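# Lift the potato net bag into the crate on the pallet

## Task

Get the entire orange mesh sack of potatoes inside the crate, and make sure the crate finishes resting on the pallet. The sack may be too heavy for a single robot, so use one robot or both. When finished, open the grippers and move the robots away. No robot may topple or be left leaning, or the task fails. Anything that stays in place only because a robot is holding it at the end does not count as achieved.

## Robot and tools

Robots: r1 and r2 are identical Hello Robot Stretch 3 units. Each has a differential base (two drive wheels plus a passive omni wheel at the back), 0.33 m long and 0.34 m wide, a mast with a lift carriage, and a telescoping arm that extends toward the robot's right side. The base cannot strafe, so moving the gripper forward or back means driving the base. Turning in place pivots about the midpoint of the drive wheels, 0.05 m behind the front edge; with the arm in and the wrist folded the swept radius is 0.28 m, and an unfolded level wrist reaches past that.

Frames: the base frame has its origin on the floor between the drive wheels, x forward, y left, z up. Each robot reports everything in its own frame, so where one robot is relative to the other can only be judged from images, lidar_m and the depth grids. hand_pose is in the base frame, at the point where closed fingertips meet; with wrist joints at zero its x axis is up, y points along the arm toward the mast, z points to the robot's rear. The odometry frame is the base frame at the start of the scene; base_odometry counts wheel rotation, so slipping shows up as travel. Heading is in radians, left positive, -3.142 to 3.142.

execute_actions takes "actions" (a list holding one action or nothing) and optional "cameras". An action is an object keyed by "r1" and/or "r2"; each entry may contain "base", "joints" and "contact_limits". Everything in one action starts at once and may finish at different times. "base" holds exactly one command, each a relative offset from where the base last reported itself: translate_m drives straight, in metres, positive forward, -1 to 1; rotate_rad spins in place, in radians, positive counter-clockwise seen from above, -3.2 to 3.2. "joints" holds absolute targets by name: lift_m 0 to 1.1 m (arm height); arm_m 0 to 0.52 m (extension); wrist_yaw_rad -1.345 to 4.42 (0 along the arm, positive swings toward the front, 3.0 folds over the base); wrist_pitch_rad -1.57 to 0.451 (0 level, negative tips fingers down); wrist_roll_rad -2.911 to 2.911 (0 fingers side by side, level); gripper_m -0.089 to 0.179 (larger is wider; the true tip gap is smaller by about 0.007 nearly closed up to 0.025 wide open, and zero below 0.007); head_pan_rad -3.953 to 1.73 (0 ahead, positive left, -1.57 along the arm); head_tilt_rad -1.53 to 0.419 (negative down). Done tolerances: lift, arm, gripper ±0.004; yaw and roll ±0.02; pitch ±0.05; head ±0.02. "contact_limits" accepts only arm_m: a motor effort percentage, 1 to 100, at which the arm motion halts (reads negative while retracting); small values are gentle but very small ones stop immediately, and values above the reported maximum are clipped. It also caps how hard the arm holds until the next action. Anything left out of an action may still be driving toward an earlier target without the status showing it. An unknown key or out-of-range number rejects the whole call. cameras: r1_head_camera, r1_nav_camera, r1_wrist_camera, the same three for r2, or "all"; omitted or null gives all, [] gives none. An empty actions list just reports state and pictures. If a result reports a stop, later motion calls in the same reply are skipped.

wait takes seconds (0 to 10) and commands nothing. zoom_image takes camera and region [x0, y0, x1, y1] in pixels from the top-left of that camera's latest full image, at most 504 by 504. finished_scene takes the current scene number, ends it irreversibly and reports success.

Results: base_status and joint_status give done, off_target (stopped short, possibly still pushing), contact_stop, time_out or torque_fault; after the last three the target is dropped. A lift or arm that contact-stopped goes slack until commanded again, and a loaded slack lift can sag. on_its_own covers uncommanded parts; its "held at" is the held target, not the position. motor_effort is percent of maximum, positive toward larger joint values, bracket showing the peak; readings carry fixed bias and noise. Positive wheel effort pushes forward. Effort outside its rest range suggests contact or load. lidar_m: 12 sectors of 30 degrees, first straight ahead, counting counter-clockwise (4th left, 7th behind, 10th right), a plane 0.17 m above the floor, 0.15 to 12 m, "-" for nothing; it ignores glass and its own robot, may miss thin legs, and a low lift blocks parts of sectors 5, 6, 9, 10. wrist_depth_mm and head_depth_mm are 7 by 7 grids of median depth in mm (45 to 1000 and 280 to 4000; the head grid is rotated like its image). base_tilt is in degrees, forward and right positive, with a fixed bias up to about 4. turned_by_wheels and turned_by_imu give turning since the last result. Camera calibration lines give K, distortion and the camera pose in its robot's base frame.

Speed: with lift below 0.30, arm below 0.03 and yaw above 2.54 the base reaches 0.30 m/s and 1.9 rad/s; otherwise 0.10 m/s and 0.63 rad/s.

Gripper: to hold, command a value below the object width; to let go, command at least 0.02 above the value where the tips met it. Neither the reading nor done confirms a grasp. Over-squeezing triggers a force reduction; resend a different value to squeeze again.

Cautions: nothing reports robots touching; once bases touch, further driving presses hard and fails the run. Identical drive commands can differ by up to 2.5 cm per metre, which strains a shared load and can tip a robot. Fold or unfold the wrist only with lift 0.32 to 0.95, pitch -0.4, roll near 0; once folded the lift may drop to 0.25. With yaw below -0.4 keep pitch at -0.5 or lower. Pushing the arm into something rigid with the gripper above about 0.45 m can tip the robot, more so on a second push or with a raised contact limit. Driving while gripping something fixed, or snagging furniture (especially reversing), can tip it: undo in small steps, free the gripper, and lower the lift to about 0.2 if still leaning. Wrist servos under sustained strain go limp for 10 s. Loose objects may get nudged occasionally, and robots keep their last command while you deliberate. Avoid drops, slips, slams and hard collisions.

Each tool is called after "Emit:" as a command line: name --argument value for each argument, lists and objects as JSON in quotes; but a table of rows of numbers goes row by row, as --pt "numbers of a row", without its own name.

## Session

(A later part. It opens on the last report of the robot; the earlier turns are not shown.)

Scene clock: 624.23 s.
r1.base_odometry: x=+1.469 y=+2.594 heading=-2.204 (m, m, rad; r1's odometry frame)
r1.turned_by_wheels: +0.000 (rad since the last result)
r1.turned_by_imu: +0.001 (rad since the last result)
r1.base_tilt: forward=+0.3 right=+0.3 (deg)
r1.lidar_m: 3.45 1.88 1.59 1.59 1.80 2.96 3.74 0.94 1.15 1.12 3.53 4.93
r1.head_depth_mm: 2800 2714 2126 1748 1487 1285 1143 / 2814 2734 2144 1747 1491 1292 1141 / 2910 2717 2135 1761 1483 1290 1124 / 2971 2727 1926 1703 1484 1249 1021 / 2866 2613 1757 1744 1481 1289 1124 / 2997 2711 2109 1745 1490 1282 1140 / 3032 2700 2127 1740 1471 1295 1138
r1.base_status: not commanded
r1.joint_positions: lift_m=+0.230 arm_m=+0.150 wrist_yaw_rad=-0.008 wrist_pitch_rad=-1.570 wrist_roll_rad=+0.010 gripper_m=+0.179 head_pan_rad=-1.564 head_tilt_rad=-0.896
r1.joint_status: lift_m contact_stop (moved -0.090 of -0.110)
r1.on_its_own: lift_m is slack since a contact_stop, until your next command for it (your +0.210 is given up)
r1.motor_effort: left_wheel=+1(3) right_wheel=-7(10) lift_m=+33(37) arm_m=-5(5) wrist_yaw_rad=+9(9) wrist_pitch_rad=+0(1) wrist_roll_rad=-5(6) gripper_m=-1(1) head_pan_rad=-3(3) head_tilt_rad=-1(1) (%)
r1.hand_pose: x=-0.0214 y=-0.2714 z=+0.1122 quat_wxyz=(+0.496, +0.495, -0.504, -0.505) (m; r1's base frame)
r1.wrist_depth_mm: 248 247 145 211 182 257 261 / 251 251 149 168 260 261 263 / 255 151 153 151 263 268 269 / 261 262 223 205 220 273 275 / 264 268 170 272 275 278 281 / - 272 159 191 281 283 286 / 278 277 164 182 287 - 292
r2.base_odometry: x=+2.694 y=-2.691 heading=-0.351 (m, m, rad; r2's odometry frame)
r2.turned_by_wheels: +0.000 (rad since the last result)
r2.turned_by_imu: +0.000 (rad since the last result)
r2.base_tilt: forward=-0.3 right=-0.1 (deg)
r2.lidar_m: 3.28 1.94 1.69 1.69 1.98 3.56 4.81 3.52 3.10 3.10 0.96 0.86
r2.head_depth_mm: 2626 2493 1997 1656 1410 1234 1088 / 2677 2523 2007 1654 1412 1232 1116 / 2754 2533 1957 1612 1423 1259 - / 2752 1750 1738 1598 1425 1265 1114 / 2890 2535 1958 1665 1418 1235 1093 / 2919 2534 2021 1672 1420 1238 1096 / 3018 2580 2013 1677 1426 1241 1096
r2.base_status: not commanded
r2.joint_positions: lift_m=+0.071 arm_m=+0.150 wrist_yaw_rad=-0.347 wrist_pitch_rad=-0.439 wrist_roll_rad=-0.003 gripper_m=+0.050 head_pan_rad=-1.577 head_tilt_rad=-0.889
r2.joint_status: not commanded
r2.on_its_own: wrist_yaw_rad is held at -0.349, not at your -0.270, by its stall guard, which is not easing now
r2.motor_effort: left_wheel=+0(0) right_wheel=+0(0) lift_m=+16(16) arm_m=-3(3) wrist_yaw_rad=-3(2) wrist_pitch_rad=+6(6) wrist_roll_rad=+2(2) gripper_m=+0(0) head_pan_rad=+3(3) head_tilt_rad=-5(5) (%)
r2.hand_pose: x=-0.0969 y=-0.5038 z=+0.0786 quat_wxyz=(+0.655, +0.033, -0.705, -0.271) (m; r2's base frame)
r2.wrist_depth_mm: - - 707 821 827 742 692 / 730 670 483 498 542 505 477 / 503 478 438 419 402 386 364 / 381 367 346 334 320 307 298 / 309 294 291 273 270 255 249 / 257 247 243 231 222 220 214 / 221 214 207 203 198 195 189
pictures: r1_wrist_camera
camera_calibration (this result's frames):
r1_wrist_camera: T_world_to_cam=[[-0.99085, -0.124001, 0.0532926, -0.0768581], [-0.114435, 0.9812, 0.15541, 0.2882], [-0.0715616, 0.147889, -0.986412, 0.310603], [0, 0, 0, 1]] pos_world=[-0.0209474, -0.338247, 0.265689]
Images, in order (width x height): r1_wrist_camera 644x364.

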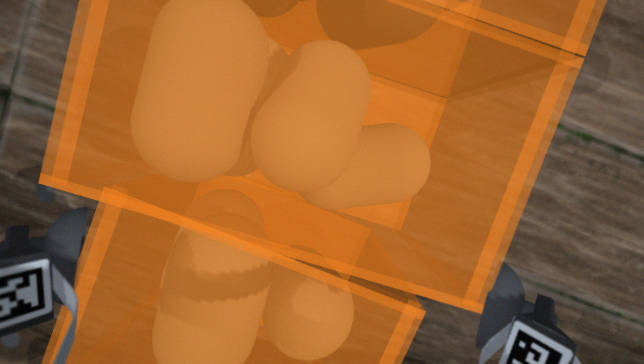

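Emit:
execute_actions --actions '[{"r1":{"joints":{"lift_m":0.45}},"r2":{"joints":{"lift_m":0.45,"arm_m":0.0,"wrist_pitch_rad":-1.57,"wrist_yaw_rad":0,"gripper_m":0.179},"base":{"rotate_rad":-0.5}}}]' --cameras '[]'

Emit:
execute_actions --actions '[{"r2":{"base":{"translate_m":0.33}}}]' --cameras '[]'

Emit:
execute_actions --actions '[{"r2":{"base":{"rotate_rad":0.5}}}]' --cameras '[]'

Emit:
execute_actions --actions '[{"r2":{"base":{"translate_m":-0.33},"joints":{"arm_m":0.4}}}]' --cameras '["r2_wrist_camera","r2_head_camera"]'

Scene clock: 637.93 s.
r1.base_odometry: x=+1.469 y=+2.594 heading=-2.204 (m, m, rad; r1's odometry frame)
r1.turned_by_wheels: +0.000 (rad since the last result)
r1.turned_by_imu: +0.000 (rad since the last result)
r1.base_tilt: forward=+0.1 right=+0.3 (deg)
r1.lidar_m: 3.45 1.89 1.59 1.59 1.80 2.95 3.72 0.94 1.15 1.46 3.55 4.93
r1.head_depth_mm: 2804 2719 2143 1766 1495 1293 1148 / 2830 2728 2135 1757 1493 1297 1150 / 2861 2731 2130 1737 1473 - 1122 / 2822 2511 1926 1735 1480 1268 1078 / 2849 1518 1859 1750 1486 1277 1122 / 2996 2695 2119 1743 1486 1283 1135 / 3014 2677 2117 1749 1481 1288 1139
r1.base_status: not commanded
r1.joint_positions: lift_m=+0.450 arm_m=+0.150 wrist_yaw_rad=-0.003 wrist_pitch_rad=-1.570 wrist_roll_rad=+0.005 gripper_m=+0.179 head_pan_rad=-1.564 head_tilt_rad=-0.896
r1.joint_status: all done
r1.motor_effort: left_wheel=+1(1) right_wheel=+0(7) lift_m=+44(45) arm_m=-5(5) wrist_yaw_rad=+3(8) wrist_pitch_rad=+0(1) wrist_roll_rad=-3(5) gripper_m=+0(1) head_pan_rad=-4(2) head_tilt_rad=-1(2) (%)
r1.hand_pose: x=-0.0216 y=-0.2715 z=+0.3320 quat_wxyz=(+0.498, +0.498, -0.502, -0.502) (m; r1's base frame)
r1.wrist_depth_mm: 451 459 458 371 468 475 481 / 456 462 470 394 477 484 489 / 470 471 475 393 485 493 501 / 476 481 479 495 498 507 508 / - 494 492 503 505 515 521 / - 504 505 - 514 525 527 / 506 507 515 - - - 545
r2.base_odometry: x=+2.694 y=-2.691 heading=-0.851 (m, m, rad; r2's odometry frame)
r2.turned_by_wheels: -0.500 (rad since the last result)
r2.turned_by_imu: -0.502 (rad since the last result)
r2.base_tilt: forward=-0.3 right=-0.1 (deg)
r2.lidar_m: 0.85 3.14 1.90 1.69 1.70 2.02 3.75 4.81 3.48 3.10 1.47 0.93
r2.head_depth_mm: 3094 2533 2001 1648 1408 1224 1089 / 2979 2505 2017 1645 1411 1233 1097 / 2981 2508 1997 1658 1416 1233 - / 2879 2514 2008 1670 1422 1238 1114 / 2803 2517 2025 1660 1418 1243 1096 / 2681 2537 2015 1628 1387 1245 1101 / 2604 2540 1763 1625 1421 1237 1099
r2.base_status: done
r2.joint_positions: lift_m=+0.449 arm_m=+0.003 wrist_yaw_rad=+0.004 wrist_pitch_rad=-1.555 wrist_roll_rad=-0.007 gripper_m=+0.179 head_pan_rad=-1.577 head_tilt_rad=-0.889
r2.joint_status: all done
joint sent to its limit — the command would take r2.arm_m past its lower limit and r2.wrist_pitch_rad past its lower limit, so those joints were sent only as far as their limits.
r2.motor_effort: left_wheel=+0(13) right_wheel=-1(10) lift_m=+40(50) arm_m=-3(17) wrist_yaw_rad=-3(47) wrist_pitch_rad=-2(56) wrist_roll_rad=+3(32) gripper_m=+0(84) head_pan_rad=+3(2) head_tilt_rad=-5(5) (%)
r2.hand_pose: x=-0.0217 y=-0.1278 z=+0.3315 quat_wxyz=(+0.507, +0.499, -0.501, -0.494) (m; r2's base frame)
r2.wrist_depth_mm: 470 450 456 447 446 433 432 / 483 474 469 464 458 452 447 / 497 492 477 470 466 467 451 / 512 508 497 - - - 475 / 527 522 516 - - - 487 / 556 - 543 - - - - / 568 575 550 - - - 511
pictures: none
No camera images: the call's "cameras" was empty. Leave "cameras" out to get every camera's image.

Scene clock: 642.23 s.
r1.base_odometry: x=+1.469 y=+2.594 heading=-2.204 (m, m, rad; r1's odometry frame)
r1.turned_by_wheels: +0.000 (rad since the last result)
r1.turned_by_imu: +0.000 (rad since the last result)
r1.base_tilt: forward=+0.0 right=+0.2 (deg)
r1.lidar_m: 3.47 1.90 1.59 1.59 1.80 2.96 3.74 0.94 1.15 1.53 3.53 4.94
r1.head_depth_mm: 2768 2695 2129 1751 1489 1295 1142 / 2722 2631 2073 1756 1491 1292 1150 / 2837 1429 1812 1718 1494 - 1120 / 2972 2715 2120 1757 1477 1279 1083 / 2961 2736 2130 1732 1483 1287 1122 / 2987 2686 2117 1746 1491 1284 1142 / 3007 2715 2107 1738 1471 1285 1136
r1.base_status: not commanded
r1.joint_positions: lift_m=+0.450 arm_m=+0.150 wrist_yaw_rad=-0.003 wrist_pitch_rad=-1.570 wrist_roll_rad=+0.005 gripper_m=+0.179 head_pan_rad=-1.564 head_tilt_rad=-0.896
r1.joint_status: not commanded
r1.motor_effort: left_wheel=+0(0) right_wheel=+0(0) lift_m=+44(44) arm_m=-5(5) wrist_yaw_rad=+3(2) wrist_pitch_rad=+0(0) wrist_roll_rad=-2(3) gripper_m=+0(0) head_pan_rad=-3(3) head_tilt_rad=-1(2) (%)
r1.hand_pose: x=-0.0216 y=-0.2715 z=+0.3320 quat_wxyz=(+0.498, +0.498, -0.502, -0.502) (m; r1's base frame)
r1.wrist_depth_mm: 449 458 459 371 463 476 479 / 461 464 467 396 480 480 485 / 469 471 476 390 490 492 498 / 478 481 483 491 497 503 510 / - 491 494 508 508 514 514 / - 500 509 - 519 528 532 / 517 511 512 - - - 542
r2.base_odometry: x=+2.912 y=-2.940 heading=-0.851 (m, m, rad; r2's odometry frame)
r2.turned_by_wheels: +0.000 (rad since the last result)
r2.turned_by_imu: +0.003 (rad since the last result)
r2.base_tilt: forward=-0.4 right=-0.1 (deg)
r2.lidar_m: 0.53 3.27 1.98 1.76 1.77 2.11 3.93 5.15 3.42 1.39 3.03 0.53
r2.head_depth_mm: 2984 2521 1999 1647 1416 1232 1094 / 2961 2499 1984 1647 1408 1239 1102 / 2870 2523 2019 1656 1413 1239 - / 2811 2521 2010 1618 1386 1229 1111 / 2707 2510 1837 1624 1411 1235 1094 / 2613 2269 1705 1620 1419 1233 1101 / 2439 2291 2028 1674 1425 1242 1099
r2.base_status: done
r2.joint_positions: lift_m=+0.449 arm_m=+0.003 wrist_yaw_rad=+0.004 wrist_pitch_rad=-1.555 wrist_roll_rad=-0.007 gripper_m=+0.179 head_pan_rad=-1.577 head_tilt_rad=-0.889
r2.joint_status: not commanded
r2.motor_effort: left_wheel=+0(9) right_wheel=-1(2) lift_m=+40(40) arm_m=-3(3) wrist_yaw_rad=-4(3) wrist_pitch_rad=-1(2) wrist_roll_rad=+3(3) gripper_m=+0(0) head_pan_rad=+2(3) head_tilt_rad=-4(5) (%)
r2.hand_pose: x=-0.0217 y=-0.1278 z=+0.3315 quat_wxyz=(+0.506, +0.499, -0.501, -0.494) (m; r2's base frame)
r2.wrist_depth_mm: 466 463 459 449 439 439 429 / 483 471 468 463 456 447 448 / 494 495 486 470 467 456 462 / 506 507 500 - - - 470 / 518 527 515 - - - 485 / 547 - 533 - - - - / 561 563 553 - - - 519
pictures: none
No camera images: the call's "cameras" was empty. Leave "cameras" out to get every camera's image.

Scene clock: 644.00 s.
r1.base_odometry: x=+1.469 y=+2.594 heading=-2.204 (m, m, rad; r1's odometry frame)
r1.turned_by_wheels: +0.000 (rad since the last result)
r1.turned_by_imu: +0.000 (rad since the last result)
r1.base_tilt: forward=-0.1 right=+0.3 (deg)
r1.lidar_m: 3.46 1.89 1.60 1.59 1.79 2.96 3.74 0.94 1.15 1.50 3.53 4.92
r1.head_depth_mm: 2829 2690 2132 1756 1492 1293 1137 / 2812 2729 2051 1710 1477 1287 1153 / 2750 1443 1793 1665 1483 - 1124 / 2943 2603 2116 1711 1490 1285 1079 / 2989 2713 2126 1744 1484 1278 1121 / 3010 2669 2133 1736 1478 1289 1150 / 3018 2688 2116 1733 1475 1288 1144
r1.base_status: not commanded
r1.joint_positions: lift_m=+0.450 arm_m=+0.150 wrist_yaw_rad=-0.003 wrist_pitch_rad=-1.570 wrist_roll_rad=+0.005 gripper_m=+0.179 head_pan_rad=-1.564 head_tilt_rad=-0.896
r1.joint_status: not commanded
r1.motor_effort: left_wheel=+0(0) right_wheel=-1(0) lift_m=+44(44) arm_m=-5(5) wrist_yaw_rad=+2(2) wrist_pitch_rad=+0(0) wrist_roll_rad=-3(3) gripper_m=+0(0) head_pan_rad=-3(3) head_tilt_rad=-1(2) (%)
r1.hand_pose: x=-0.0216 y=-0.2715 z=+0.3320 quat_wxyz=(+0.498, +0.498, -0.502, -0.502) (m; r1's base frame)
r1.wrist_depth_mm: 453 453 460 370 469 474 480 / 462 462 466 392 476 483 490 / 467 472 472 390 491 497 501 / 477 486 489 493 500 502 505 / - 498 492 502 508 516 515 / - 503 509 - 518 524 533 / 509 516 518 - - - 543
r2.base_odometry: x=+2.912 y=-2.940 heading=-0.351 (m, m, rad; r2's odometry frame)
r2.turned_by_wheels: +0.500 (rad since the last result)
r2.turned_by_imu: +0.508 (rad since the last result)
r2.base_tilt: forward=-0.2 right=-0.1 (deg)
r2.lidar_m: 3.40 2.00 1.76 1.76 2.08 3.77 5.13 3.47 1.39 3.03 0.54 0.53
r2.head_depth_mm: 2564 2495 1883 1643 1380 1224 1092 / 2486 1354 1698 1596 1381 1234 1099 / 2622 2430 1807 1660 1424 1240 - / 2744 2538 1999 1661 1419 1235 1116 / 2833 2535 2008 1666 1423 1240 1089 / 2868 2537 2021 1590 1399 1245 1100 / 2933 2536 2014 1399 1233 1111 1052
r2.base_status: done
r2.joint_positions: lift_m=+0.449 arm_m=+0.003 wrist_yaw_rad=+0.004 wrist_pitch_rad=-1.555 wrist_roll_rad=-0.007 gripper_m=+0.179 head_pan_rad=-1.577 head_tilt_rad=-0.889
r2.joint_status: not commanded
r2.motor_effort: left_wheel=-3(10) right_wheel=+1(5) lift_m=+40(40) arm_m=-3(3) wrist_yaw_rad=-3(4) wrist_pitch_rad=-2(2) wrist_roll_rad=+3(3) gripper_m=+0(1) head_pan_rad=+2(3) head_tilt_rad=-5(5) (%)
r2.hand_pose: x=-0.0217 y=-0.1278 z=+0.3315 quat_wxyz=(+0.506, +0.499, -0.501, -0.494) (m; r2's base frame)
r2.wrist_depth_mm: 449 461 455 455 436 439 432 / 466 477 471 461 453 453 442 / 463 492 487 463 462 462 466 / 519 505 502 - - - 479 / 533 523 518 - - - 488 / 550 - 523 - - - - / 570 570 549 - - - 525
pictures: none
No camera images: the call's "cameras" was empty. Leave "cameras" out to get every camera's image.

Scene clock: 648.47 s.
r1.base_odometry: x=+1.469 y=+2.594 heading=-2.204 (m, m, rad; r1's odometry frame)
r1.turned_by_wheels: +0.000 (rad since the last result)
r1.turned_by_imu: +0.000 (rad since the last result)
r1.base_tilt: forward=+0.2 right=+0.2 (deg)
r1.lidar_m: 3.46 1.89 1.59 1.59 1.79 2.97 3.74 0.94 1.15 1.30 3.56 4.93
r1.head_depth_mm: 2801 2696 2129 1751 1483 1295 1149 / 2853 2720 2125 1747 1482 1284 1149 / 2903 2715 2121 1741 1487 - 1120 / 2904 2717 2137 1622 1484 1272 1089 / 2847 1369 1747 1645 1478 1293 1116 / 3017 2498 2105 1759 1474 1280 1146 / 3016 2705 2117 1759 1478 1291 1132
r1.base_status: not commanded
r1.joint_positions: lift_m=+0.450 arm_m=+0.150 wrist_yaw_rad=-0.003 wrist_pitch_rad=-1.570 wrist_roll_rad=+0.005 gripper_m=+0.179 head_pan_rad=-1.564 head_tilt_rad=-0.896
r1.joint_status: not commanded
r1.motor_effort: left_wheel=+0(0) right_wheel=+0(0) lift_m=+43(45) arm_m=-5(5) wrist_yaw_rad=+3(2) wrist_pitch_rad=+0(0) wrist_roll_rad=-3(3) gripper_m=+0(0) head_pan_rad=-3(3) head_tilt_rad=-1(2) (%)
r1.hand_pose: x=-0.0216 y=-0.2715 z=+0.3320 quat_wxyz=(+0.498, +0.498, -0.502, -0.502) (m; r1's base frame)
r1.wrist_depth_mm: 452 452 460 369 463 473 481 / 458 463 468 392 473 485 491 / 472 472 470 388 489 493 495 / 476 483 484 492 496 503 510 / - 493 493 503 508 516 516 / - 503 502 - 516 524 530 / 506 512 514 - - - 544
r2.base_odometry: x=+2.602 y=-2.826 heading=-0.351 (m, m, rad; r2's odometry frame)
r2.turned_by_wheels: +0.000 (rad since the last result)
r2.turned_by_imu: -0.001 (rad since the last result)
r2.base_tilt: forward=-0.4 right=+0.0 (deg)
r2.lidar_m: 3.56 2.12 1.85 1.86 2.18 3.94 4.80 3.34 2.93 1.31 1.01 0.81
r2.head_depth_mm: 2505 2508 2001 1652 1409 1231 1095 / 2522 2483 1988 1653 1418 1242 1119 / 2596 2531 2013 1685 1390 1233 1135 / 2555 1352 1660 1667 1364 1241 1105 / 2669 2422 2002 1659 1419 1239 1097 / 2762 2536 2007 1665 1418 1236 1102 / 2846 2555 2030 1678 1414 1233 1100
r2.base_status: done
r2.joint_positions: lift_m=+0.449 arm_m=+0.400 wrist_yaw_rad=+0.002 wrist_pitch_rad=-1.556 wrist_roll_rad=-0.005 gripper_m=+0.179 head_pan_rad=-1.577 head_tilt_rad=-0.889
r2.joint_status: all done
r2.motor_effort: left_wheel=-3(12) right_wheel=+1(2) lift_m=+40(40) arm_m=+4(4) wrist_yaw_rad=-2(4) wrist_pitch_rad=-1(2) wrist_roll_rad=+2(3) gripper_m=+0(0) head_pan_rad=+3(4) head_tilt_rad=-5(5) (%)
r2.hand_pose: x=-0.0217 y=-0.5243 z=+0.3316 quat_wxyz=(+0.505, +0.498, -0.502, -0.495) (m; r2's base frame)
r2.wrist_depth_mm: 457 454 455 446 345 432 430 / 474 474 470 465 457 444 443 / 500 486 479 474 471 466 452 / 511 510 496 488 480 478 472 / 527 526 516 513 503 499 483 / 559 - 525 530 516 508 - / 574 565 555 544 531 523 521
pictures: r2_head_camera (sideways: a quarter turn clockwise sets it upright), r2_wrist_camera
camera_calibration (this result's frames):
r2_head_camera: T_world_to_cam=[[0.0677636, 0.773337, -0.630363, 0.837128], [0.99743, -0.0672575, 0.0247106, -0.0390447], [-0.023287, -0.630417, -0.775907, 0.969947], [0, 0, 0, 1]] pos_world=[0.00480469, -0.0385375, 1.28125]
r2_wrist_camera: T_world_to_cam=[[-0.996116, 0.0869661, -0.0138104, 0.0402542], [0.0832544, 0.981227, 0.173963, 0.488666], [0.02868, 0.172137, -0.984655, 0.584016], [0, 0, 0, 1]] pos_world=[-0.0173353, -0.583524, 0.4906]
Images, in order (width x height): r2_head_camera 896x504, r2_wrist_camera 644x364.

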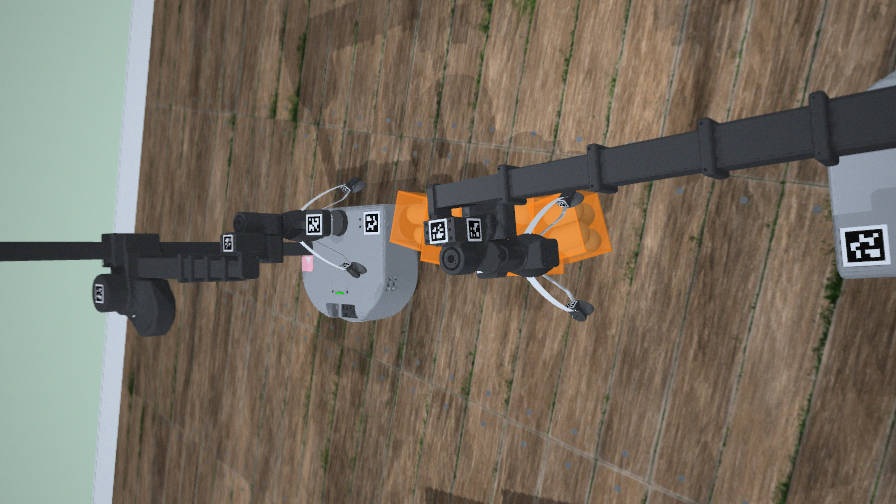

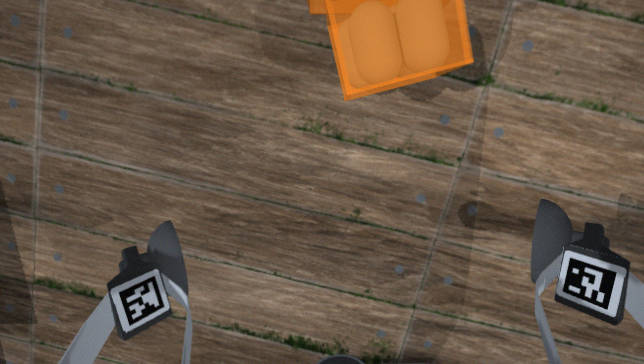

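Emit:
execute_actions --actions '[{"r2":{"base":{"translate_m":-0.05},"joints":{"arm_m":0.52,"wrist_pitch_rad":-1.25,"wrist_roll_rad":-0.2,"lift_m":0.35}}}]' --cameras '["r2_wrist_camera"]'

Scene clock: 655.47 s.
r1.base_odometry: x=+1.469 y=+2.594 heading=-2.204 (m, m, rad; r1's odometry frame)
r1.turned_by_wheels: +0.000 (rad since the last result)
r1.turned_by_imu: +0.001 (rad since the last result)
r1.base_tilt: forward=+0.1 right=+0.2 (deg)
r1.lidar_m: 3.45 1.89 1.59 1.59 1.79 2.96 3.72 0.94 1.15 1.29 3.55 4.95
r1.head_depth_mm: 2806 2758 2147 1753 1489 1291 1139 / 2834 2745 2141 1743 1492 1292 1147 / 2865 2732 2122 1754 1479 - 1117 / 2952 2729 2145 1635 1397 1278 1088 / 2871 2435 1752 1622 1486 1284 1124 / 2992 2494 2135 1702 1477 1292 1137 / 3018 2695 2112 1737 1483 1280 1142
r1.base_status: not commanded
r1.joint_positions: lift_m=+0.450 arm_m=+0.150 wrist_yaw_rad=-0.003 wrist_pitch_rad=-1.570 wrist_roll_rad=+0.005 gripper_m=+0.179 head_pan_rad=-1.564 head_tilt_rad=-0.896
r1.joint_status: not commanded
r1.motor_effort: left_wheel=+0(1) right_wheel=+0(0) lift_m=+44(43) arm_m=-5(5) wrist_yaw_rad=+3(2) wrist_pitch_rad=+0(0) wrist_roll_rad=-2(3) gripper_m=+0(0) head_pan_rad=-3(2) head_tilt_rad=-1(1) (%)
r1.hand_pose: x=-0.0216 y=-0.2715 z=+0.3320 quat_wxyz=(+0.498, +0.498, -0.502, -0.502) (m; r1's base frame)
r1.wrist_depth_mm: 451 458 460 372 468 478 480 / 463 464 468 393 479 483 488 / 468 472 473 389 486 494 497 / 478 481 483 493 498 501 509 / - 491 492 503 510 515 520 / - 502 504 - 516 522 534 / 509 512 523 - - - 543
r2.base_odometry: x=+2.555 y=-2.809 heading=-0.351 (m, m, rad; r2's odometry frame)
r2.turned_by_wheels: +0.000 (rad since the last result)
r2.turned_by_imu: +0.001 (rad since the last result)
r2.base_tilt: forward=-0.3 right=+0.0 (deg)
r2.lidar_m: 3.59 2.13 1.87 1.87 2.19 3.96 4.74 3.34 2.91 1.30 1.08 0.85
r2.head_depth_mm: 2466 2478 2007 1646 1414 1226 1093 / 2545 2507 1995 1645 1403 1237 1108 / 2571 2543 1992 1675 1432 1239 1134 / 2529 2336 1650 1618 1363 1235 1112 / 2616 2295 1943 1667 1422 1237 1098 / 2749 2551 1995 1650 1418 1238 1097 / 2818 2587 2013 1665 1428 1244 1097
r2.base_status: done
r2.joint_positions: lift_m=+0.351 arm_m=+0.520 wrist_yaw_rad=+0.002 wrist_pitch_rad=-1.255 wrist_roll_rad=-0.194 gripper_m=+0.179 head_pan_rad=-1.577 head_tilt_rad=-0.889
r2.joint_status: all done
r2.motor_effort: left_wheel=-3(8) right_wheel=+1(3) lift_m=+15(34) arm_m=+4(6) wrist_yaw_rad=-2(2) wrist_pitch_rad=+2(2) wrist_roll_rad=-2(4) gripper_m=+0(1) head_pan_rad=+3(2) head_tilt_rad=-4(5) (%)
r2.hand_pose: x=-0.0215 y=-0.7214 z=+0.2382 quat_wxyz=(+0.625, +0.454, -0.514, -0.373) (m; r2's base frame)
r2.wrist_depth_mm: 425 427 429 423 339 419 418 / 422 418 415 339 312 415 413 / 414 415 409 359 365 409 404 / 404 408 407 313 355 401 401 / 401 403 399 364 393 393 396 / 395 - 391 293 384 384 - / 393 389 386 376 385 377 383
pictures: r2_wrist_camera
camera_calibration (this result's frames):
r2_wrist_camera: T_world_to_cam=[[-0.994689, -0.101124, 0.0191664, -0.0872585], [-0.102727, 0.98693, -0.124161, 0.769364], [-0.00636027, -0.12547, -0.992077, 0.312358], [0, 0, 0, 1]] pos_world=[-0.00577383, -0.72894, 0.40708]
Images, in order (width x height): r2_wrist_camera 644x364.

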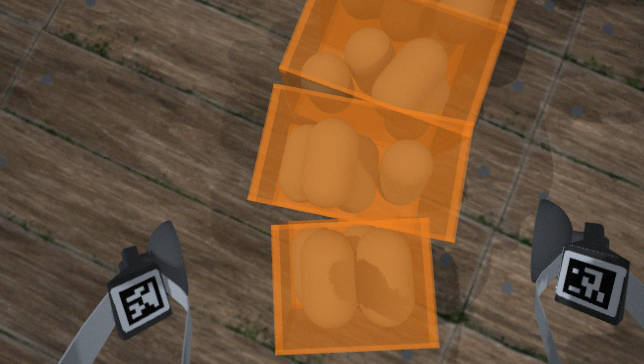

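Emit:
execute_actions --actions '[{"r2":{"joints":{"arm_m":0.44}}}]' --cameras '[]'

Emit:
execute_actions --actions '[{"r2":{"joints":{"lift_m":0.2}}}]' --cameras '["r2_wrist_camera"]'

Emit:
execute_actions --actions '[{"r2":{"joints":{"gripper_m":0.05}}}]' --cameras '[]'

Emit:
execute_actions --actions '[{"r2":{"joints":{"arm_m":0.05,"gripper_m":0.04},"contact_limits":{"arm_m":41}}}]' --cameras '["r2_wrist_camera","r2_head_camera"]'

Scene clock: 662.47 s.
r1.base_odometry: x=+1.469 y=+2.594 heading=-2.204 (m, m, rad; r1's odometry frame)
r1.turned_by_wheels: +0.000 (rad since the last result)
r1.turned_by_imu: +0.001 (rad since the last result)
r1.base_tilt: forward=+0.1 right=+0.2 (deg)
r1.lidar_m: 3.45 1.89 1.60 1.59 1.79 2.97 3.70 0.94 1.15 1.29 3.54 4.92
r1.head_depth_mm: 2822 2736 2149 1748 1486 1282 1143 / 2850 2736 2133 1746 1492 1286 1153 / 2907 2726 2137 1755 1484 - 1125 / 2903 2696 2110 1625 1482 1268 1083 / 2850 2421 1764 1614 1476 1288 1122 / 2989 2547 2107 1698 1479 1282 1135 / 3049 2710 2111 1748 1484 1291 1140
r1.base_status: not commanded
r1.joint_positions: lift_m=+0.450 arm_m=+0.150 wrist_yaw_rad=-0.003 wrist_pitch_rad=-1.570 wrist_roll_rad=+0.005 gripper_m=+0.179 head_pan_rad=-1.564 head_tilt_rad=-0.896
r1.joint_status: not commanded
r1.motor_effort: left_wheel=+0(0) right_wheel=+0(0) lift_m=+44(44) arm_m=-5(5) wrist_yaw_rad=+2(2) wrist_pitch_rad=+0(0) wrist_roll_rad=-3(3) gripper_m=+0(1) head_pan_rad=-3(3) head_tilt_rad=-2(1) (%)
r1.hand_pose: x=-0.0216 y=-0.2715 z=+0.3320 quat_wxyz=(+0.498, +0.498, -0.502, -0.502) (m; r1's base frame)
r1.wrist_depth_mm: 448 453 459 371 468 474 480 / 460 459 464 391 480 482 487 / 466 469 474 393 490 491 497 / 478 484 486 492 496 501 508 / - 493 495 504 510 517 520 / - 500 504 - 521 522 529 / 505 511 514 - - - 540
r2.base_odometry: x=+2.555 y=-2.809 heading=-0.351 (m, m, rad; r2's odometry frame)
r2.turned_by_wheels: +0.000 (rad since the last result)
r2.turned_by_imu: +0.001 (rad since the last result)
r2.base_tilt: forward=-0.3 right=+0.0 (deg)
r2.lidar_m: 3.62 2.13 1.87 1.87 2.20 3.96 4.76 3.32 2.92 1.30 1.08 0.85
r2.head_depth_mm: 2469 2491 1986 1655 1408 1229 1092 / 2526 2512 2001 1661 1411 1234 1110 / 2616 2508 2005 1698 1412 1230 1135 / 2524 2348 1650 1623 1352 1234 1112 / 2654 2293 1967 1660 1416 1229 1098 / 2759 2568 1979 1671 1417 1242 1098 / 2813 2512 2014 1667 1423 1235 1098
r2.base_status: not commanded
r2.joint_positions: lift_m=+0.351 arm_m=+0.440 wrist_yaw_rad=+0.002 wrist_pitch_rad=-1.255 wrist_roll_rad=-0.195 gripper_m=+0.179 head_pan_rad=-1.577 head_tilt_rad=-0.889
r2.joint_status: all done
r2.motor_effort: left_wheel=-3(3) right_wheel=+1(0) lift_m=+16(16) arm_m=-3(3) wrist_yaw_rad=-2(2) wrist_pitch_rad=+2(2) wrist_roll_rad=-1(2) gripper_m=+0(0) head_pan_rad=+3(4) head_tilt_rad=-5(4) (%)
r2.hand_pose: x=-0.0215 y=-0.6420 z=+0.2382 quat_wxyz=(+0.626, +0.454, -0.513, -0.373) (m; r2's base frame)
r2.wrist_depth_mm: 437 428 425 389 333 425 423 / 418 409 426 320 367 417 407 / 414 413 414 357 406 413 406 / 410 402 405 306 302 399 396 / 408 401 395 391 396 393 394 / 393 - 385 388 393 384 - / 391 387 380 386 383 382 383
pictures: none
No camera images: the call's "cameras" was empty. Leave "cameras" out to get every camera's image.

Scene clock: 664.77 s.
r1.base_odometry: x=+1.469 y=+2.594 heading=-2.204 (m, m, rad; r1's odometry frame)
r1.turned_by_wheels: +0.000 (rad since the last result)
r1.turned_by_imu: +0.000 (rad since the last result)
r1.base_tilt: forward=+0.3 right=+0.4 (deg)
r1.lidar_m: 3.44 1.90 1.59 1.59 1.79 2.96 3.74 0.94 1.15 0.75 3.54 4.93
r1.head_depth_mm: 2822 2741 2121 1744 1492 1291 1148 / 2853 2734 2139 1749 1490 1289 1151 / 2900 2732 2135 1746 1481 - 1124 / 2921 2730 2133 1700 1337 1274 1087 / 2878 2630 1687 1613 1482 1291 1122 / 2986 2693 2001 1703 1481 1286 1138 / 3043 2686 2102 1747 1484 1291 1141
r1.base_status: not commanded
r1.joint_positions: lift_m=+0.450 arm_m=+0.150 wrist_yaw_rad=-0.003 wrist_pitch_rad=-1.570 wrist_roll_rad=+0.005 gripper_m=+0.179 head_pan_rad=-1.564 head_tilt_rad=-0.896
r1.joint_status: not commanded
r1.motor_effort: left_wheel=+1(0) right_wheel=+0(0) lift_m=+44(43) arm_m=-5(5) wrist_yaw_rad=+1(2) wrist_pitch_rad=+0(0) wrist_roll_rad=-3(3) gripper_m=+0(0) head_pan_rad=-3(2) head_tilt_rad=-1(2) (%)
r1.hand_pose: x=-0.0216 y=-0.2715 z=+0.3320 quat_wxyz=(+0.498, +0.498, -0.502, -0.502) (m; r1's base frame)
r1.wrist_depth_mm: 452 451 460 371 464 476 478 / 462 466 468 395 476 486 486 / 472 473 472 389 487 492 498 / 479 482 483 491 496 498 507 / - 490 492 502 506 512 518 / - 498 505 - 516 527 528 / 504 512 518 - - - 539
r2.base_odometry: x=+2.555 y=-2.809 heading=-0.352 (m, m, rad; r2's odometry frame)
r2.turned_by_wheels: +0.000 (rad since the last result)
r2.turned_by_imu: +0.000 (rad since the last result)
r2.base_tilt: forward=-0.3 right=+0.0 (deg)
r2.lidar_m: 3.61 2.14 1.87 1.87 2.20 3.96 4.78 3.29 2.91 1.30 1.08 0.85
r2.head_depth_mm: 2474 2503 1991 1653 1411 1230 1094 / 2526 2534 1983 1654 1415 1230 1117 / 2582 2516 2016 1664 1424 1248 - / 2518 2360 1648 1589 1358 1232 1115 / 2648 2263 1941 1670 1415 1238 1095 / 2783 2547 2031 1664 1432 1240 1098 / 2883 2594 2010 1668 1421 1235 1097
r2.base_status: not commanded
r2.joint_positions: lift_m=+0.201 arm_m=+0.440 wrist_yaw_rad=-0.006 wrist_pitch_rad=-1.246 wrist_roll_rad=-0.202 gripper_m=+0.179 head_pan_rad=-1.577 head_tilt_rad=-0.889
r2.joint_status: all done
r2.motor_effort: left_wheel=-7(17) right_wheel=+5(14) lift_m=+12(14) arm_m=-2(3) wrist_yaw_rad=+7(8) wrist_pitch_rad=-1(3) wrist_roll_rad=+2(2) gripper_m=+0(1) head_pan_rad=+3(2) head_tilt_rad=-4(5) (%)
r2.hand_pose: x=-0.0220 y=-0.6441 z=+0.0889 quat_wxyz=(+0.628, +0.451, -0.514, -0.371) (m; r2's base frame)
r2.wrist_depth_mm: 276 272 272 168 206 188 270 / 270 268 268 215 216 266 265 / 264 263 260 151 157 261 263 / 258 260 261 147 150 255 255 / 256 255 255 146 147 251 253 / 250 - 250 248 249 249 - / 247 246 245 245 245 244 243
pictures: r2_wrist_camera
camera_calibration (this result's frames):
r2_wrist_camera: T_world_to_cam=[[-0.994591, -0.101352, 0.0227079, -0.0774832], [-0.103479, 0.98576, -0.132552, 0.6745], [-0.00895009, -0.134185, -0.990916, 0.168108], [0, 0, 0, 1]] pos_world=[-0.00576324, -0.65019, 0.257747]
Images, in order (width x height): r2_wrist_camera 644x364.

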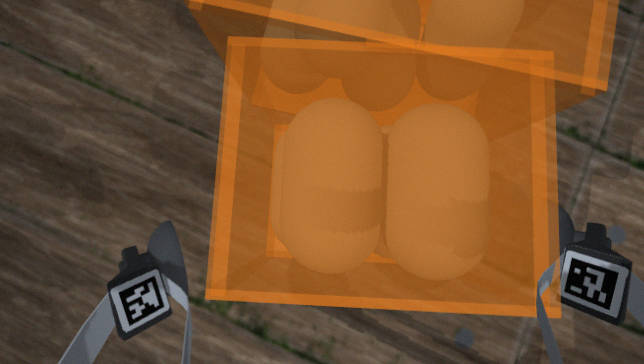

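Scene clock: 666.53 s.
r1.base_odometry: x=+1.469 y=+2.594 heading=-2.204 (m, m, rad; r1's odometry frame)
r1.turned_by_wheels: +0.000 (rad since the last result)
r1.turned_by_imu: +0.000 (rad since the last result)
r1.base_tilt: forward=+0.0 right=+0.4 (deg)
r1.lidar_m: 3.45 1.89 1.59 1.59 1.79 2.96 3.73 0.94 1.15 0.74 3.53 4.95
r1.head_depth_mm: 2799 2726 2144 1740 1487 1294 1143 / 2822 2725 2137 1763 1484 1300 1156 / 2866 2732 2119 1746 1483 - 1119 / 2946 2720 2138 1695 1398 1276 1083 / 2911 2574 1699 1614 1472 1289 1123 / 2991 2722 2002 1713 1476 1293 1142 / 3068 2720 2129 1732 1479 1292 1133
r1.base_status: not commanded
r1.joint_positions: lift_m=+0.450 arm_m=+0.150 wrist_yaw_rad=-0.003 wrist_pitch_rad=-1.570 wrist_roll_rad=+0.005 gripper_m=+0.179 head_pan_rad=-1.564 head_tilt_rad=-0.896
r1.joint_status: not commanded
r1.motor_effort: left_wheel=+1(0) right_wheel=+0(0) lift_m=+44(44) arm_m=-5(5) wrist_yaw_rad=+2(3) wrist_pitch_rad=+0(0) wrist_roll_rad=-3(3) gripper_m=+0(0) head_pan_rad=-3(3) head_tilt_rad=-2(2) (%)
r1.hand_pose: x=-0.0216 y=-0.2715 z=+0.3320 quat_wxyz=(+0.498, +0.498, -0.502, -0.502) (m; r1's base frame)
r1.wrist_depth_mm: 450 455 463 372 467 475 477 / 459 464 467 393 477 485 486 / 466 471 473 389 489 495 499 / 477 483 483 489 497 504 513 / - 490 491 497 511 518 520 / - 496 507 - 516 525 527 / 508 515 512 - - - 542
r2.base_odometry: x=+2.555 y=-2.809 heading=-0.352 (m, m, rad; r2's odometry frame)
r2.turned_by_wheels: +0.000 (rad since the last result)
r2.turned_by_imu: +0.000 (rad since the last result)
r2.base_tilt: forward=-0.3 right=-0.1 (deg)
r2.lidar_m: 3.63 2.13 1.87 1.87 2.20 3.97 4.78 3.31 2.92 1.30 1.08 0.85
r2.head_depth_mm: 2483 2506 2007 1656 1417 1234 1092 / 2523 2538 1996 1665 1416 1234 1110 / 2594 2525 2004 1655 1416 1238 - / 2581 2338 1658 1582 1359 1232 1110 / 2627 2269 1954 1661 1422 1241 1096 / 2754 2526 2024 1657 1416 1238 1100 / 2815 2564 2007 1666 1419 1239 1097
r2.base_status: not commanded
r2.joint_positions: lift_m=+0.201 arm_m=+0.440 wrist_yaw_rad=-0.007 wrist_pitch_rad=-1.252 wrist_roll_rad=-0.205 gripper_m=+0.052 head_pan_rad=-1.577 head_tilt_rad=-0.889
r2.joint_status: all done
r2.motor_effort: left_wheel=-14(18) right_wheel=+12(14) lift_m=+13(13) arm_m=+0(3) wrist_yaw_rad=+8(8) wrist_pitch_rad=+1(3) wrist_roll_rad=+2(2) gripper_m=-47(98) head_pan_rad=+2(4) head_tilt_rad=-4(4) (%)
r2.hand_pose: x=-0.0220 y=-0.6425 z=+0.0886 quat_wxyz=(+0.627, +0.453, -0.513, -0.372) (m; r2's base frame)
r2.wrist_depth_mm: 272 273 272 170 204 193 269 / 268 268 266 214 217 267 266 / 262 262 264 151 154 262 262 / 259 258 261 148 148 257 259 / 252 255 251 148 145 252 254 / 249 249 250 252 249 250 - / 246 246 247 246 246 246 244
pictures: none
No camera images: the call's "cameras" was empty. Leave "cameras" out to get every camera's image.

Scene clock: 670.60 s.
r1.base_odometry: x=+1.469 y=+2.594 heading=-2.204 (m, m, rad; r1's odometry frame)
r1.turned_by_wheels: +0.000 (rad since the last result)
r1.turned_by_imu: +0.000 (rad since the last result)
r1.base_tilt: forward=+0.1 right=+0.2 (deg)
r1.lidar_m: 3.47 1.90 1.59 1.59 1.79 2.96 3.73 0.94 1.15 1.29 3.54 4.95
r1.head_depth_mm: 2787 2723 2121 1750 1488 1286 1136 / 2870 2711 2129 1758 1485 1287 1152 / 2879 2712 2136 1757 1475 - 1114 / 2928 2732 2116 1661 1419 1268 1121 / 2894 2594 1554 1609 1467 1295 1123 / 3064 2705 2011 1701 1480 1282 1137 / 3031 2703 2123 1748 1491 1295 1138
r1.base_status: not commanded
r1.joint_positions: lift_m=+0.450 arm_m=+0.150 wrist_yaw_rad=-0.003 wrist_pitch_rad=-1.570 wrist_roll_rad=+0.005 gripper_m=+0.179 head_pan_rad=-1.564 head_tilt_rad=-0.896
r1.joint_status: not commanded
r1.motor_effort: left_wheel=+0(0) right_wheel=+0(0) lift_m=+45(45) arm_m=-5(5) wrist_yaw_rad=+2(2) wrist_pitch_rad=+0(0) wrist_roll_rad=-3(3) gripper_m=+0(0) head_pan_rad=-3(3) head_tilt_rad=-2(1) (%)
r1.hand_pose: x=-0.0216 y=-0.2715 z=+0.3320 quat_wxyz=(+0.498, +0.498, -0.502, -0.502) (m; r1's base frame)
r1.wrist_depth_mm: 452 451 457 464 472 473 483 / 459 462 470 473 480 488 488 / 470 472 479 481 489 493 497 / 477 483 487 494 502 503 510 / - 491 496 502 508 514 519 / - 499 501 - 516 528 533 / 507 512 513 - - - 545
r2.base_odometry: x=+2.555 y=-2.809 heading=-0.351 (m, m, rad; r2's odometry frame)
r2.turned_by_wheels: +0.001 (rad since the last result)
r2.turned_by_imu: +0.002 (rad since the last result)
r2.base_tilt: forward=-0.2 right=-0.1 (deg)
r2.lidar_m: 3.60 2.13 1.87 1.87 2.20 3.94 4.74 3.31 2.91 1.30 1.08 0.85
r2.head_depth_mm: 2491 2485 1988 1654 1412 1230 1088 / 2525 2520 1996 1654 1407 1237 1116 / 2590 2533 2010 1656 1420 1235 - / 2529 2338 1638 1627 1337 1187 1096 / 2658 2284 1961 1660 1415 1239 1100 / 2765 2545 2020 1659 1417 1234 1097 / 2819 2560 2020 1673 1421 1242 1097
r2.base_status: not commanded
r2.joint_positions: lift_m=+0.200 arm_m=+0.051 wrist_yaw_rad=-0.002 wrist_pitch_rad=-1.189 wrist_roll_rad=-0.205 gripper_m=+0.063 head_pan_rad=-1.577 head_tilt_rad=-0.889
r2.joint_status: gripper_m off_target (ended at +0.063, target +0.040); the others done
r2.on_its_own: gripper_m is held at +0.061, not at your +0.040, by its stall guard, which is still easing
r2.motor_effort: left_wheel=-3(15) right_wheel=+2(13) lift_m=+20(20) arm_m=-9(9) wrist_yaw_rad=+2(8) wrist_pitch_rad=-18(22) wrist_roll_rad=+2(3) gripper_m=-38(96) head_pan_rad=+4(3) head_tilt_rad=-5(4) (%)
r2.contact_limits: arm_m 41 (drawing in: default 25, maximum 41; extending or still: default 35, maximum 57)
r2.hand_pose: x=-0.0218 y=-0.2689 z=+0.0924 quat_wxyz=(+0.642, +0.434, -0.523, -0.354) (m; r2's base frame)
r2.wrist_depth_mm: 286 288 289 178 211 286 290 / 281 279 278 219 225 278 279 / 271 272 272 159 159 273 271 / 264 264 265 153 152 267 266 / 257 259 257 152 149 255 257 / 250 249 250 249 248 249 253 / 245 242 244 242 245 244 243
pictures: r2_head_camera (sideways: a quarter turn clockwise sets it upright), r2_wrist_camera
camera_calibration (this result's frames):
r2_head_camera: T_world_to_cam=[[0.0677336, 0.773521, -0.630141, 0.83684], [0.997432, -0.0672245, 0.0246931, -0.0390219], [-0.0232603, -0.630196, -0.776088, 0.970182], [0, 0, 0, 1]] pos_world=[0.00480627, -0.0385316, 1.28124]
r2_wrist_camera: T_world_to_cam=[[-0.99388, -0.106349, 0.0298843, -0.0413274], [-0.110096, 0.975791, -0.188972, 0.307539], [-0.00906386, -0.191105, -0.981528, 0.20571], [0, 0, 0, 1]] pos_world=[-0.00535127, -0.265177, 0.261262]
Images, in order (width x height): r2_head_camera 896x504, r2_wrist_camera 644x364.

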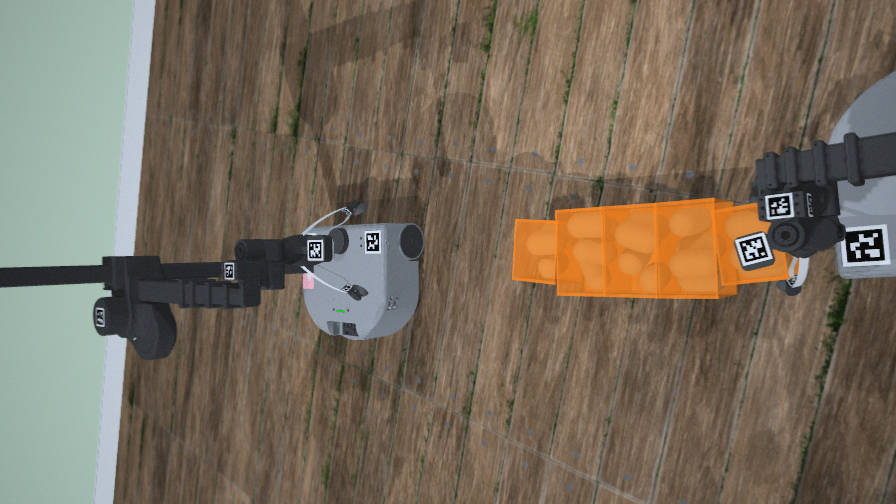

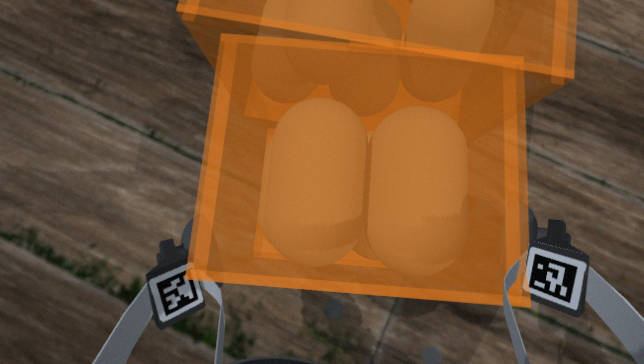

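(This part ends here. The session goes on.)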